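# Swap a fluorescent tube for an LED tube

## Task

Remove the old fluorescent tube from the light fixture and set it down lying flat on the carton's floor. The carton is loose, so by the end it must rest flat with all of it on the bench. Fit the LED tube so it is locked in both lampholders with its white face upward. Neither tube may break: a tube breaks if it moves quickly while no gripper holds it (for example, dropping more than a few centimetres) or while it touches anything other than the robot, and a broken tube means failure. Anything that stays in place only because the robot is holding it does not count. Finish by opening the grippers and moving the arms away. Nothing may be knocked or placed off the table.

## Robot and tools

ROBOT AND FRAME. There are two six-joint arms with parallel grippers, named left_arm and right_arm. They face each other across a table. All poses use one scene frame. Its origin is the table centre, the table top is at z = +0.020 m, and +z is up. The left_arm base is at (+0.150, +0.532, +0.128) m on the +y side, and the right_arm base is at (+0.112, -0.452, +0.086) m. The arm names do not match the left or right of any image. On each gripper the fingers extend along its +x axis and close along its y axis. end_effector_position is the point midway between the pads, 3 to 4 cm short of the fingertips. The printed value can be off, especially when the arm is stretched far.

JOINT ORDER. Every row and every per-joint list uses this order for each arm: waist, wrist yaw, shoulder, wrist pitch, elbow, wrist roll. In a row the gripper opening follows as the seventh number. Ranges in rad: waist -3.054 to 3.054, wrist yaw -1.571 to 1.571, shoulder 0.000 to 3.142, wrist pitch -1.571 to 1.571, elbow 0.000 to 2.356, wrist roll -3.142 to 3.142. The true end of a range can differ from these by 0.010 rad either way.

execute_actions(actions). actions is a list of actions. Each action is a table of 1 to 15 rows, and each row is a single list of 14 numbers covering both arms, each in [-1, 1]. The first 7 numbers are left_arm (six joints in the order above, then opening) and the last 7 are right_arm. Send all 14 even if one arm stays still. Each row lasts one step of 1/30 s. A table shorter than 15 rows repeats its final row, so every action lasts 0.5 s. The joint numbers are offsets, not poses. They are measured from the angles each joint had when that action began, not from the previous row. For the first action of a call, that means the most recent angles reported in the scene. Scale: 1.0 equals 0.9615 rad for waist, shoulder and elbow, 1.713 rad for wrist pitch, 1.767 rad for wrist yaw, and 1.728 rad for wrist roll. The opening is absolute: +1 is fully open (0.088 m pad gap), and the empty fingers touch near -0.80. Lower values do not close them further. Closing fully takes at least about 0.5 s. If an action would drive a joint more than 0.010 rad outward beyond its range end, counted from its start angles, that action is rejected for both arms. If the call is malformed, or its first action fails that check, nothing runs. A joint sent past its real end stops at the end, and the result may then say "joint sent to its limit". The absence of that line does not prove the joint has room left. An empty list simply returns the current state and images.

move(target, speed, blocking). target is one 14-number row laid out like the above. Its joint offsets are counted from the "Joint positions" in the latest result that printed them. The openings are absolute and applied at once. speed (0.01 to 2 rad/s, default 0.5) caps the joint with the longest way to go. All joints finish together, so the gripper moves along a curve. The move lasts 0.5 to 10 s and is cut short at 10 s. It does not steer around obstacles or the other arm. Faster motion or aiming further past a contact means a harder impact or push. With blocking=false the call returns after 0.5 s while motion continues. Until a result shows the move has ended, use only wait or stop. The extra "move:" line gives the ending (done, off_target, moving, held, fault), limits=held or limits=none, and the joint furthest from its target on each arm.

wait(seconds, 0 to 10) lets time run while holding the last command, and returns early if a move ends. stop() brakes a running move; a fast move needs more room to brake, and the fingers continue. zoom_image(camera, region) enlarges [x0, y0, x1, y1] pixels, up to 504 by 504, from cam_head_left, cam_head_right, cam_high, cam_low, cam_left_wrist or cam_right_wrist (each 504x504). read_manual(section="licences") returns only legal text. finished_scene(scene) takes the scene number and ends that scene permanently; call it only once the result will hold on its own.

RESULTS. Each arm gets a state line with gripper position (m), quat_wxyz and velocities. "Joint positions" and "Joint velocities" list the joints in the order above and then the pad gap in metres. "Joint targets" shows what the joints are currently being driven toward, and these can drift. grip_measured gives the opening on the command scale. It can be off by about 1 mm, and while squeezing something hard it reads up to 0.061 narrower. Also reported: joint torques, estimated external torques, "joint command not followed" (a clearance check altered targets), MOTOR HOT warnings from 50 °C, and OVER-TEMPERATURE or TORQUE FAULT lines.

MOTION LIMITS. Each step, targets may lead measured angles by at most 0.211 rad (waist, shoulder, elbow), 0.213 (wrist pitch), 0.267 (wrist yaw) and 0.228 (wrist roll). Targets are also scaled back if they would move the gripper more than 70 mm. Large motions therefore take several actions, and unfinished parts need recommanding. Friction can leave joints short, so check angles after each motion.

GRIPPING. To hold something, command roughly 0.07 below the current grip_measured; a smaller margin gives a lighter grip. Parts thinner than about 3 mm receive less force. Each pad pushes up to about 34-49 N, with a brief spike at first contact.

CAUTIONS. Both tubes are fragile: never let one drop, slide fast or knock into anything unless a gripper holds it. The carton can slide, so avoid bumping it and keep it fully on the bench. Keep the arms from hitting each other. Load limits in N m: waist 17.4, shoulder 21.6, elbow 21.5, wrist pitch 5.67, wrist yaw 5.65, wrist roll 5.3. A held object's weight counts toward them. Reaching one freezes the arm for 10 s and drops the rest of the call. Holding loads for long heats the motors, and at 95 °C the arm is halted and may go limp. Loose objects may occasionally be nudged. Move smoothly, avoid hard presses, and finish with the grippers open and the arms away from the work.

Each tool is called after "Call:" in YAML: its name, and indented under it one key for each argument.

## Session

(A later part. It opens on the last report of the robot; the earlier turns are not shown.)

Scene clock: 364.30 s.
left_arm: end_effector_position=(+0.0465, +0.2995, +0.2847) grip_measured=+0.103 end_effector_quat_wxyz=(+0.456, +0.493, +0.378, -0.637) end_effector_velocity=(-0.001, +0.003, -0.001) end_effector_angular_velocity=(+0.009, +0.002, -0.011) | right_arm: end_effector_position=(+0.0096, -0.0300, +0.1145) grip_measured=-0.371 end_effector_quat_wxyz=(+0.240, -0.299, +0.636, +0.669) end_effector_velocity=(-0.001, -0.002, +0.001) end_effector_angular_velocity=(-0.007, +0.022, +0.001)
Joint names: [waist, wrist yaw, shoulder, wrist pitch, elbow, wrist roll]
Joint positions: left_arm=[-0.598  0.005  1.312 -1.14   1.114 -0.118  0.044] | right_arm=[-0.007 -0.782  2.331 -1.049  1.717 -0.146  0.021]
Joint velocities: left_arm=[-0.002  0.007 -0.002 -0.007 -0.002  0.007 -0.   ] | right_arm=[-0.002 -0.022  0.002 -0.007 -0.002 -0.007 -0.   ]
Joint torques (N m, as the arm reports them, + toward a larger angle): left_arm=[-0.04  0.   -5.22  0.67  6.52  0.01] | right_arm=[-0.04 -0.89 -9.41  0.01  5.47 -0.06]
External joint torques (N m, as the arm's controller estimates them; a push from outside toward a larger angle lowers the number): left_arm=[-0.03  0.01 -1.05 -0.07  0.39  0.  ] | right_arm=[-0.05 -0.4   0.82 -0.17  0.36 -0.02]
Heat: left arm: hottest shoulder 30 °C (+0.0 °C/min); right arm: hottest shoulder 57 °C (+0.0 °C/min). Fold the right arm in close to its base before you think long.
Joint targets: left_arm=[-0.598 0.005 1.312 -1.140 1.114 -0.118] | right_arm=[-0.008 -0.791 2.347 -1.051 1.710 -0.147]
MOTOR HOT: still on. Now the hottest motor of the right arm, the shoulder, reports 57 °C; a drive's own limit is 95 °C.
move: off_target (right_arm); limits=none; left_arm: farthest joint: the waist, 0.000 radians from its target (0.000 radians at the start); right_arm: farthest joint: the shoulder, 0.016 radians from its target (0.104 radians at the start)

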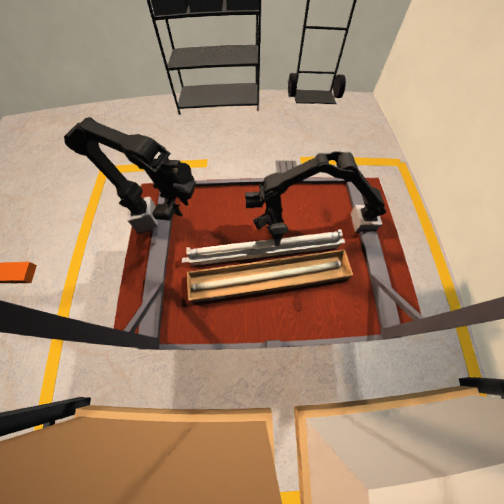

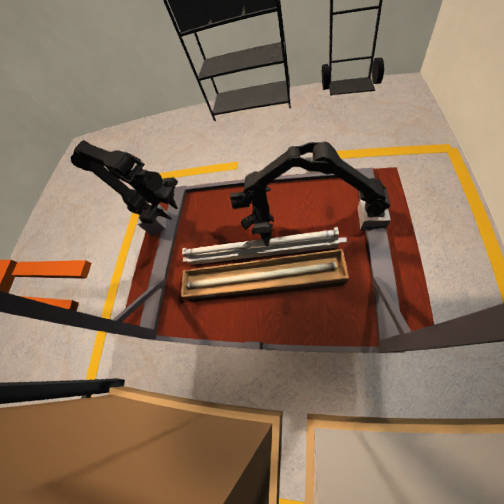

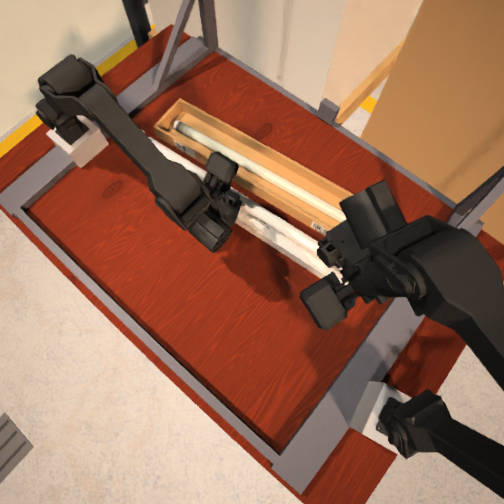

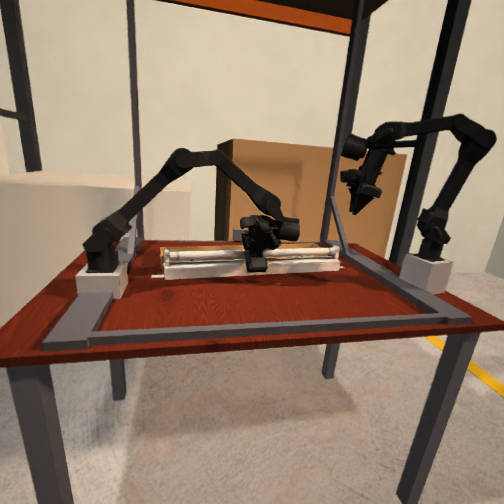

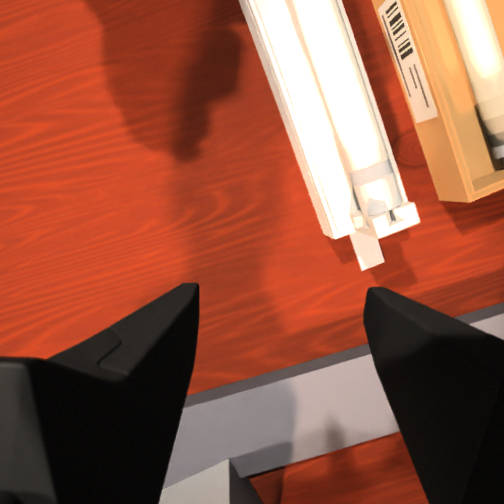

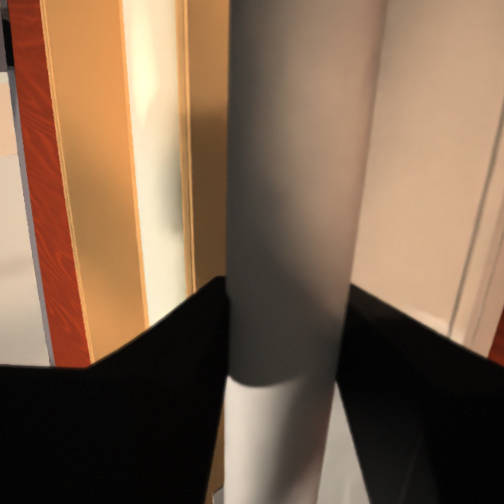

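Call:
move:
  target: [0,0,0,0,0,0,0.1,0,0,0,0,0,0,-0.05]

Call:
move:
  target: [0,0,0,0,0,0,0.1,0.138,0.224,-0.11,0.012,0.012,0.102,-0.05]

Call:
move:
  target: [0,0,0,0,0,0,0.1,-0.05,0,-0.4,0,0,0,0.1]
  speed: 0.4

Call:
zoom_image:
  camera: "cam_low"
  region: [140,210,260,290]

Call:
zoom_image:
  camera: "cam_left_wrist"
  region: [350,180,430,250]

Scene clock: 370.80 s.
left_arm: end_effector_position=(+0.0465, +0.2995, +0.2847) grip_measured=+0.103 end_effector_quat_wxyz=(+0.456, +0.493, +0.378, -0.637) end_effector_velocity=(+0.004, -0.001, +0.001) end_effector_angular_velocity=(-0.006, -0.019, +0.015) | right_arm: end_effector_position=(+0.0095, -0.0300, +0.1146) grip_measured=-0.053 end_effector_quat_wxyz=(+0.240, -0.299, +0.636, +0.669) end_effector_velocity=(-0.001, -0.004, +0.003) end_effector_angular_velocity=(-0.017, +0.023, +0.001)
Joint names: [waist, wrist yaw, shoulder, wrist pitch, elbow, wrist roll]
Joint positions: left_arm=[-0.598  0.005  1.312 -1.14   1.114 -0.118  0.044] | right_arm=[-0.007 -0.783  2.331 -1.049  1.717 -0.146  0.036]
Joint velocities: left_arm=[ 0.002 -0.022 -0.002 -0.007  0.002 -0.007  0.   ] | right_arm=[-0.002 -0.022 -0.002 -0.022 -0.002 -0.007  0.   ]
Joint torques (N m, as the arm reports them, + toward a larger angle): left_arm=[-0.05  0.   -5.22  0.67  6.51  0.01] | right_arm=[  0.08  -0.53 -11.25   0.12   6.16  -0.07]
External joint torques (N m, as the arm's controller estimates them; a push from outside toward a larger angle lowers the number): left_arm=[-0.06  0.01 -0.97 -0.08  0.31  0.  ] | right_arm=[ 0.13 -0.04 -0.94 -0.04  1.04 -0.03]
Heat: left arm: hottest shoulder 30 °C (+0.0 °C/min); right arm: hottest shoulder 56 °C (-1.0 °C/min). Fold the right arm in close to its base before you think long.
Joint targets: left_arm=[-0.597 0.005 1.312 -1.140 1.114 -0.118] | right_arm=[-0.007 -0.782 2.331 -1.049 1.718 -0.146]
MOTOR HOT: still on. Now the hottest motor of the right arm, the shoulder, reports 56 °C; a drive's own limit is 95 °C.
move: done; limits=none; left_arm: farthest joint: the waist, 0.000 radians from its target (0.000 radians at the start); right_arm: farthest joint: the wrist yaw, 0.001 radians from its target (0.001 radians at the start)

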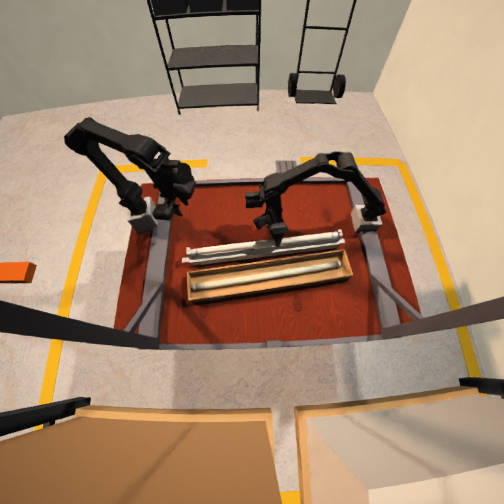

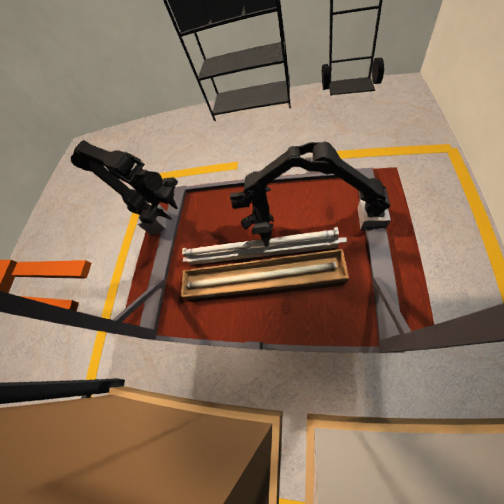

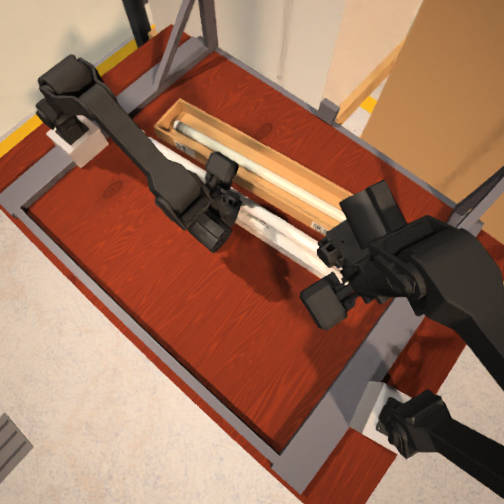

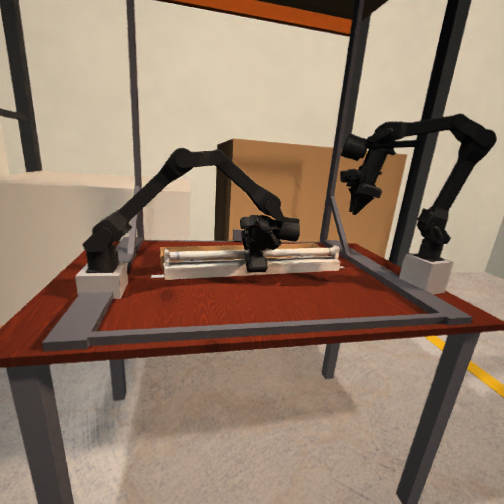

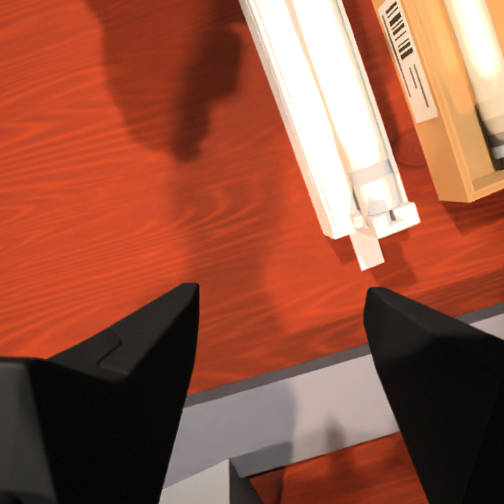

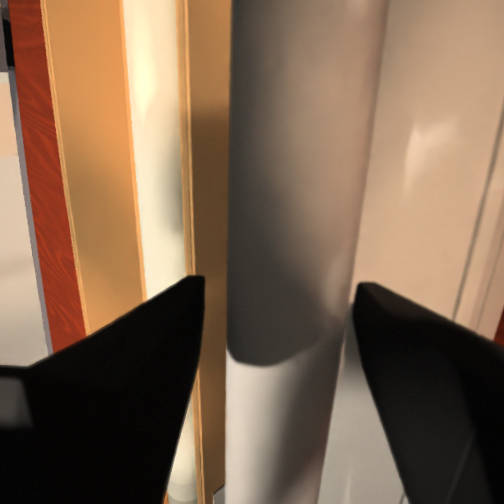

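Scene clock: 372.23 s.
left_arm: end_effector_position=(+0.0465, +0.2995, +0.2847) grip_measured=+0.103 end_effector_quat_wxyz=(+0.456, +0.493, +0.378, -0.637) end_effector_velocity=(+0.001, +0.002, +0.001) end_effector_angular_velocity=(+0.002, -0.003, +0.021) | right_arm: end_effector_position=(+0.0032, -0.0313, +0.1183) grip_measured=-0.052 end_effector_quat_wxyz=(+0.366, -0.420, +0.566, +0.608) end_effector_velocity=(-0.004, -0.002, +0.002) end_effector_angular_velocity=(-0.009, +0.036, +0.005)
Joint names: [waist, wrist yaw, shoulder, wrist pitch, elbow, wrist roll]
Joint positions: left_arm=[-0.598  0.005  1.312 -1.14   1.114 -0.118  0.044] | right_arm=[ 0.122 -0.391  2.244 -1.03   1.721  0.027  0.036]
Joint velocities: left_arm=[-0.002 -0.007 -0.007 -0.007 -0.002 -0.022 -0.   ] | right_arm=[-0.002 -0.037 -0.002 -0.007 -0.002 -0.007  0.   ]
Joint torques (N m, as the arm reports them, + toward a larger angle): left_arm=[-0.04  0.   -5.22  0.67  6.52  0.  ] | right_arm=[  0.31  -0.16 -13.14   0.4    7.78   0.06]
External joint torques (N m, as the arm's controller estimates them; a push from outside toward a larger angle lowers the number): left_arm=[-0.05  0.02 -0.96 -0.07  0.33  0.  ] | right_arm=[ 0.27  0.12 -2.99  0.05  2.3   0.08]
Heat: left arm: hottest shoulder 30 °C (+0.0 °C/min); right arm: hottest shoulder 57 °C (+0.0 °C/min). Fold the right arm in close to its base before you think long.
Joint targets: left_arm=[-0.597 0.005 1.312 -1.140 1.114 -0.118] | right_arm=[0.125 -0.387 2.225 -1.029 1.729 0.030]
MOTOR HOT: still on. Now the hottest motor of the right arm, the shoulder, reports 57 °C; a drive's own limit is 95 °C.
move: off_target (right_arm); limits=none; left_arm: farthest joint: the waist, 0.000 radians from its target (0.000 radians at the start); right_arm: farthest joint: the shoulder, 0.018 radians from its target (0.106 radians at the start)

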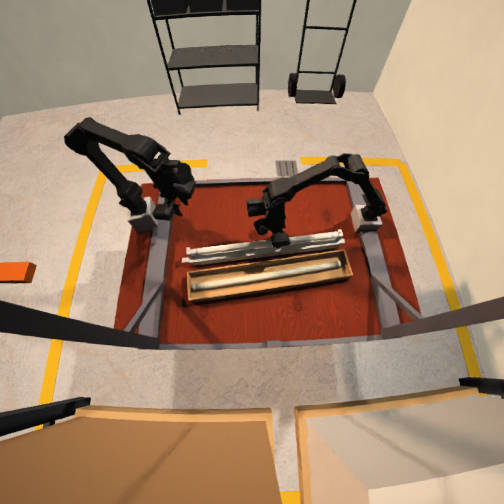

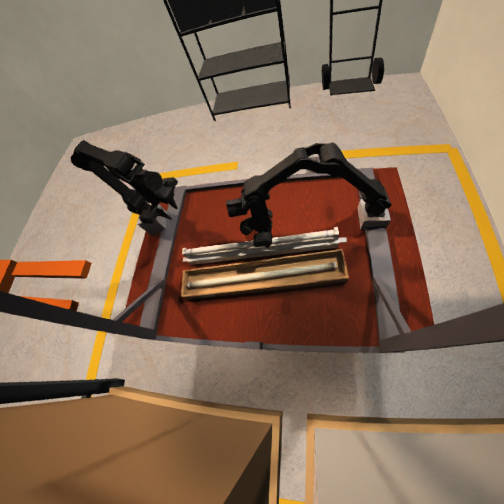

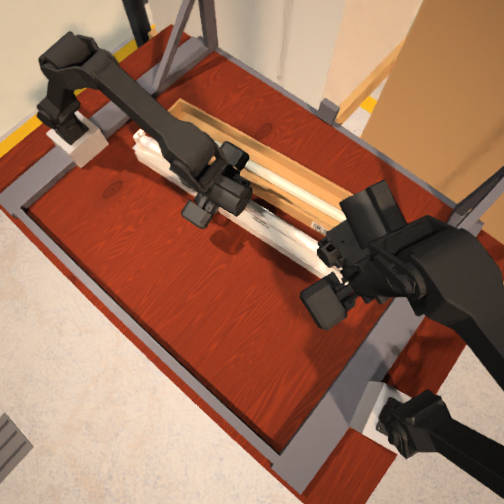

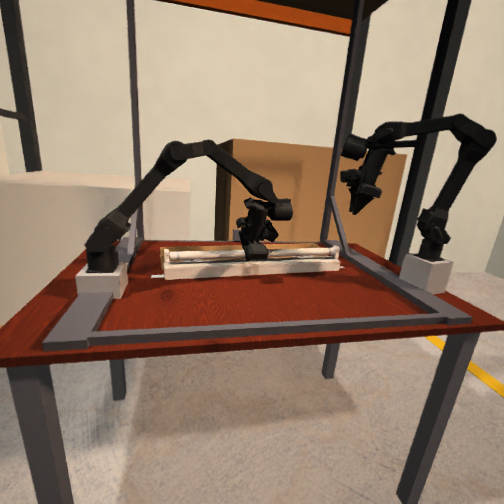

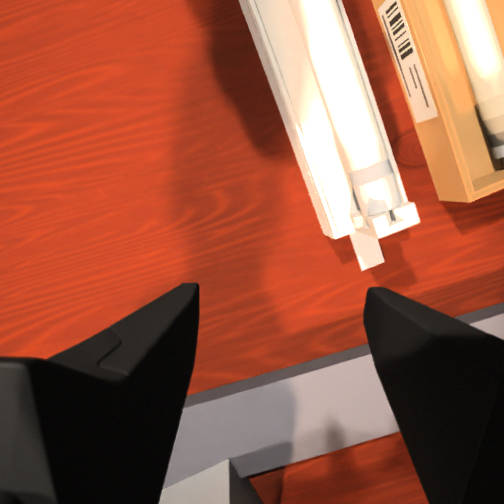

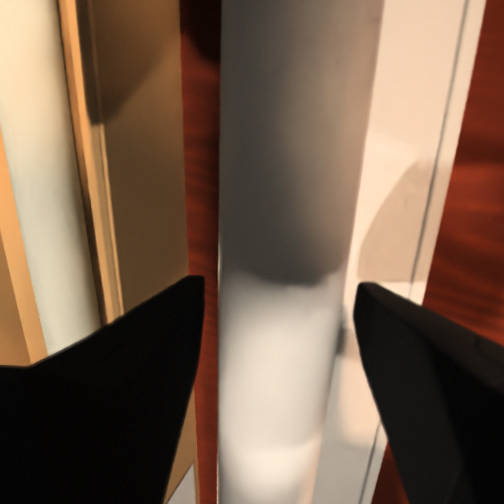

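Scene clock: 373.67 s.
left_arm: end_effector_position=(+0.0465, +0.2995, +0.2847) grip_measured=+0.103 end_effector_quat_wxyz=(+0.456, +0.493, +0.378, -0.637) end_effector_velocity=(+0.000, +0.003, +0.001) end_effector_angular_velocity=(-0.001, -0.009, -0.013) | right_arm: end_effector_position=(+0.0222, -0.0291, +0.2716) grip_measured=+0.098 end_effector_quat_wxyz=(+0.440, -0.322, +0.460, +0.701) end_effector_velocity=(-0.000, +0.001, +0.005) end_effector_angular_velocity=(+0.014, +0.010, -0.006)
Joint names: [waist, wrist yaw, shoulder, wrist pitch, elbow, wrist roll]
Joint positions: left_arm=[-0.598  0.005  1.312 -1.14   1.114 -0.118  0.044] | right_arm=[ 0.078 -0.391  1.873 -1.03   1.721  0.027  0.044]
Joint velocities: left_arm=[-0.007 -0.007 -0.007 -0.007 -0.002  0.007 -0.   ] | right_arm=[-0.002 -0.007 -0.007  0.007  0.002  0.007 -0.   ]
Joint torques (N m, as the arm reports them, + toward a larger angle): left_arm=[-0.04  0.   -5.22  0.66  6.52  0.01] | right_arm=[ -0.28  -0.26 -10.79   0.87   7.65   0.  ]
External joint torques (N m, as the arm's controller estimates them; a push from outside toward a larger angle lowers the number): left_arm=[-0.03  0.02 -1.   -0.06  0.36  0.  ] | right_arm=[-0.29 -0.01 -2.23 -0.08  1.35  0.02]
Heat: left arm: hottest shoulder 30 °C (+0.0 °C/min); right arm: hottest shoulder 57 °C (+1.0 °C/min). Fold the right arm in close to its base before you think long.
Joint targets: left_arm=[-0.598 0.005 1.312 -1.140 1.114 -0.118] | right_arm=[0.074 -0.391 1.859 -1.030 1.721 0.027]
MOTOR HOT: still on. Now the hottest motor of the right arm, the shoulder, reports 57 °C; a drive's own limit is 95 °C.
move: off_target (right_arm); limits=none; left_arm: farthest joint: the waist, 0.000 radians from its target (0.000 radians at the start); right_arm: farthest joint: the shoulder, 0.014 radians from its target (0.384 radians at the start)

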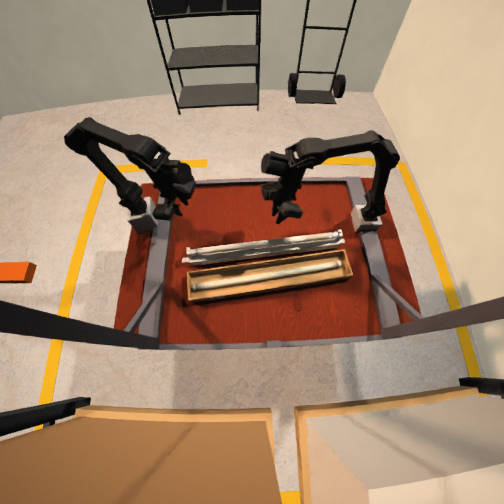

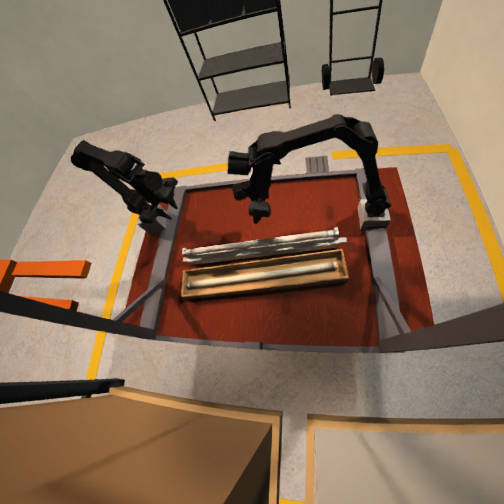

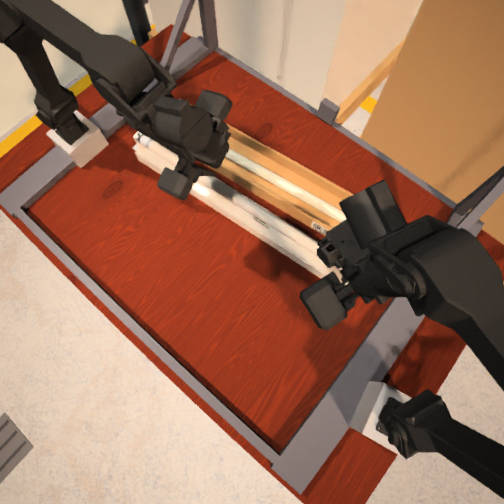

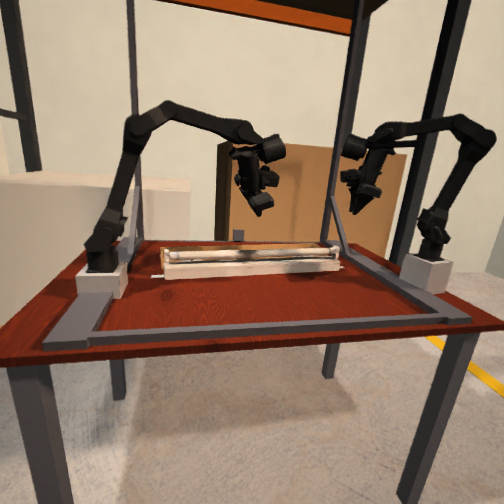

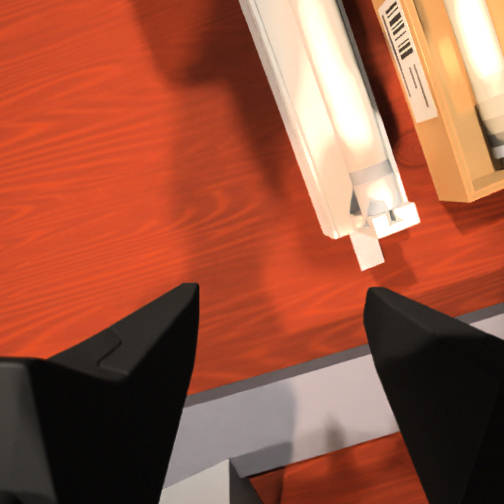

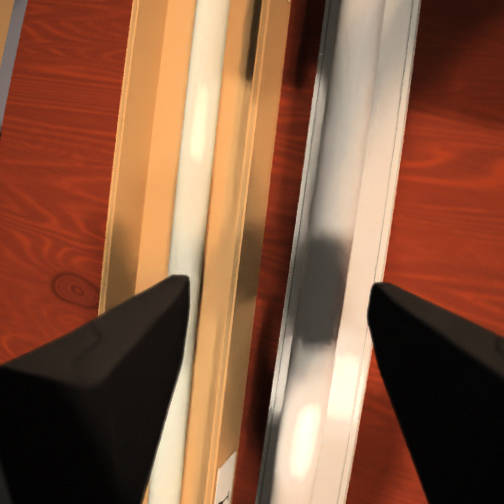

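Region (140, 210, 260, 290) of cam_low's 504x504 image, scaled by 4.200, with more detail than that image has.

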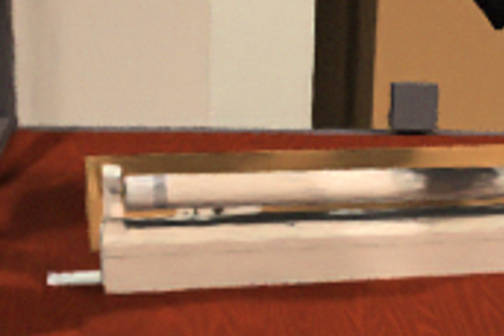

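Region (350, 180, 430, 250) of cam_left_wrist's 504x504 image, scaled by 6.300, with more detail than that image has; it fills the top 441 rows of this view, and the rest is white.

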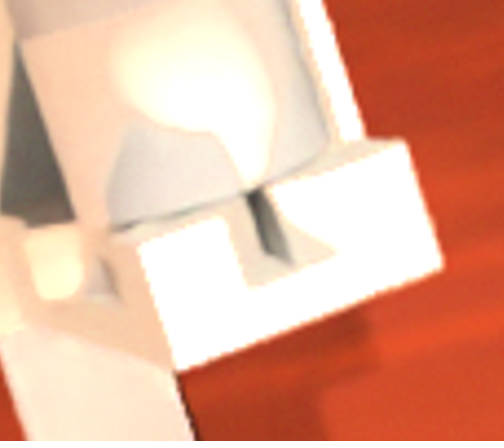

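Call:
execute_actions:
  actions: []

Call:
finished_scene:
  scene: 2

Scene clock: 376.57 s.
left_arm: end_effector_position=(+0.0465, +0.2995, +0.2847) grip_measured=+0.103 end_effector_quat_wxyz=(+0.456, +0.493, +0.378, -0.637) end_effector_velocity=(+0.004, +0.000, -0.001) end_effector_angular_velocity=(-0.003, -0.024, +0.000) | right_arm: end_effector_position=(+0.0222, -0.0291, +0.2716) grip_measured=+0.098 end_effector_quat_wxyz=(+0.440, -0.322, +0.460, +0.701) end_effector_velocity=(+0.000, -0.002, +0.000) end_effector_angular_velocity=(-0.011, +0.009, -0.006)
Joint names: [waist, wrist yaw, shoulder, wrist pitch, elbow, wrist roll]
Joint positions: left_arm=[-0.598  0.005  1.312 -1.14   1.114 -0.118  0.044] | right_arm=[ 0.078 -0.391  1.873 -1.03   1.721  0.027  0.044]
Joint velocities: left_arm=[ 0.002 -0.022 -0.002 -0.007 -0.002  0.007 -0.   ] | right_arm=[-0.002 -0.007 -0.002 -0.007 -0.002  0.007 -0.   ]
Joint torques (N m, as the arm reports them, + toward a larger angle): left_arm=[-0.04  0.   -5.23  0.67  6.5   0.01] | right_arm=[ -0.3   -0.26 -10.99   0.91   7.71  -0.02]
External joint torques (N m, as the arm's controller estimates them; a push from outside toward a larger angle lowers the number): left_arm=[-0.05  0.02 -1.04 -0.07  0.35  0.  ] | right_arm=[-0.28 -0.02 -2.56 -0.01  1.52 -0.01]
Heat: left arm: hottest shoulder 30 °C (+0.0 °C/min); right arm: hottest shoulder 57 °C (+1.0 °C/min). Fold the right arm in close to its base before you think long.
Joint targets: left_arm=[-0.598 0.005 1.312 -1.140 1.114 -0.118] | right_arm=[0.075 -0.391 1.859 -1.030 1.721 0.027]
MOTOR HOT: still on. Now the hottest motor of the right arm, the shoulder, reports 57 °C; a drive's own limit is 95 °C.

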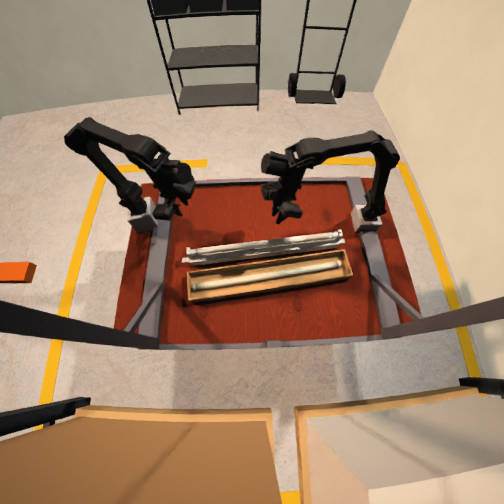

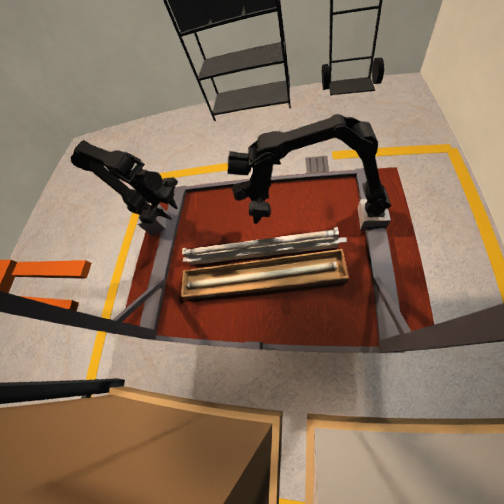

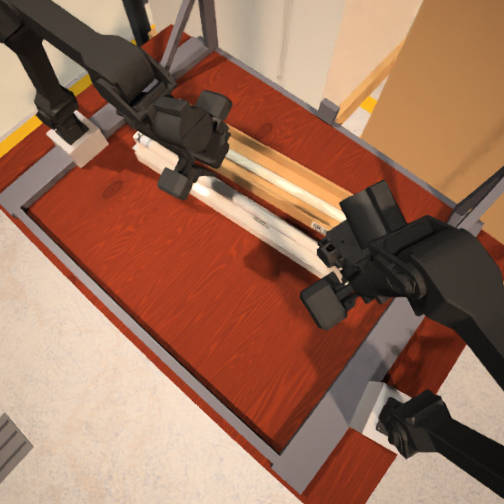

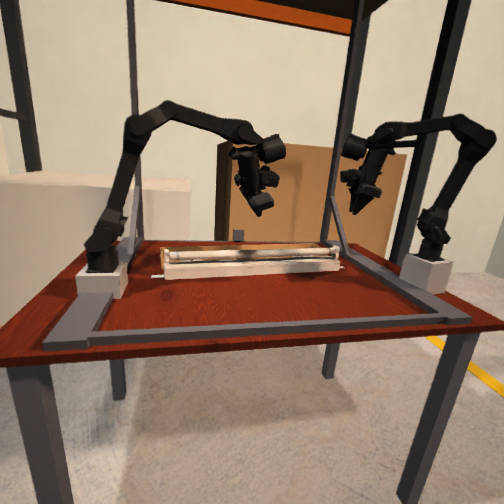

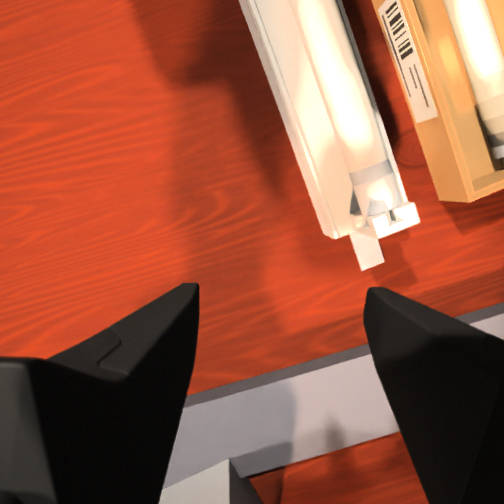

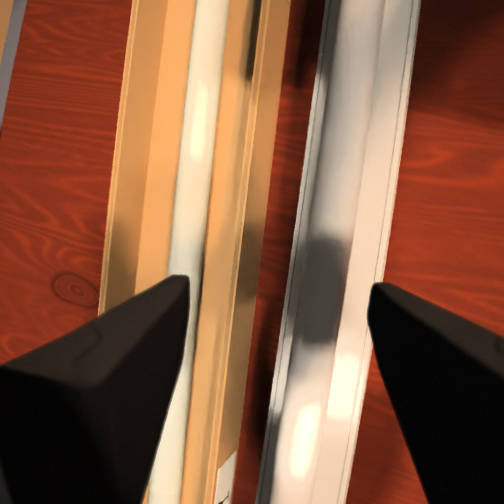

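The scene is finished: the task was done.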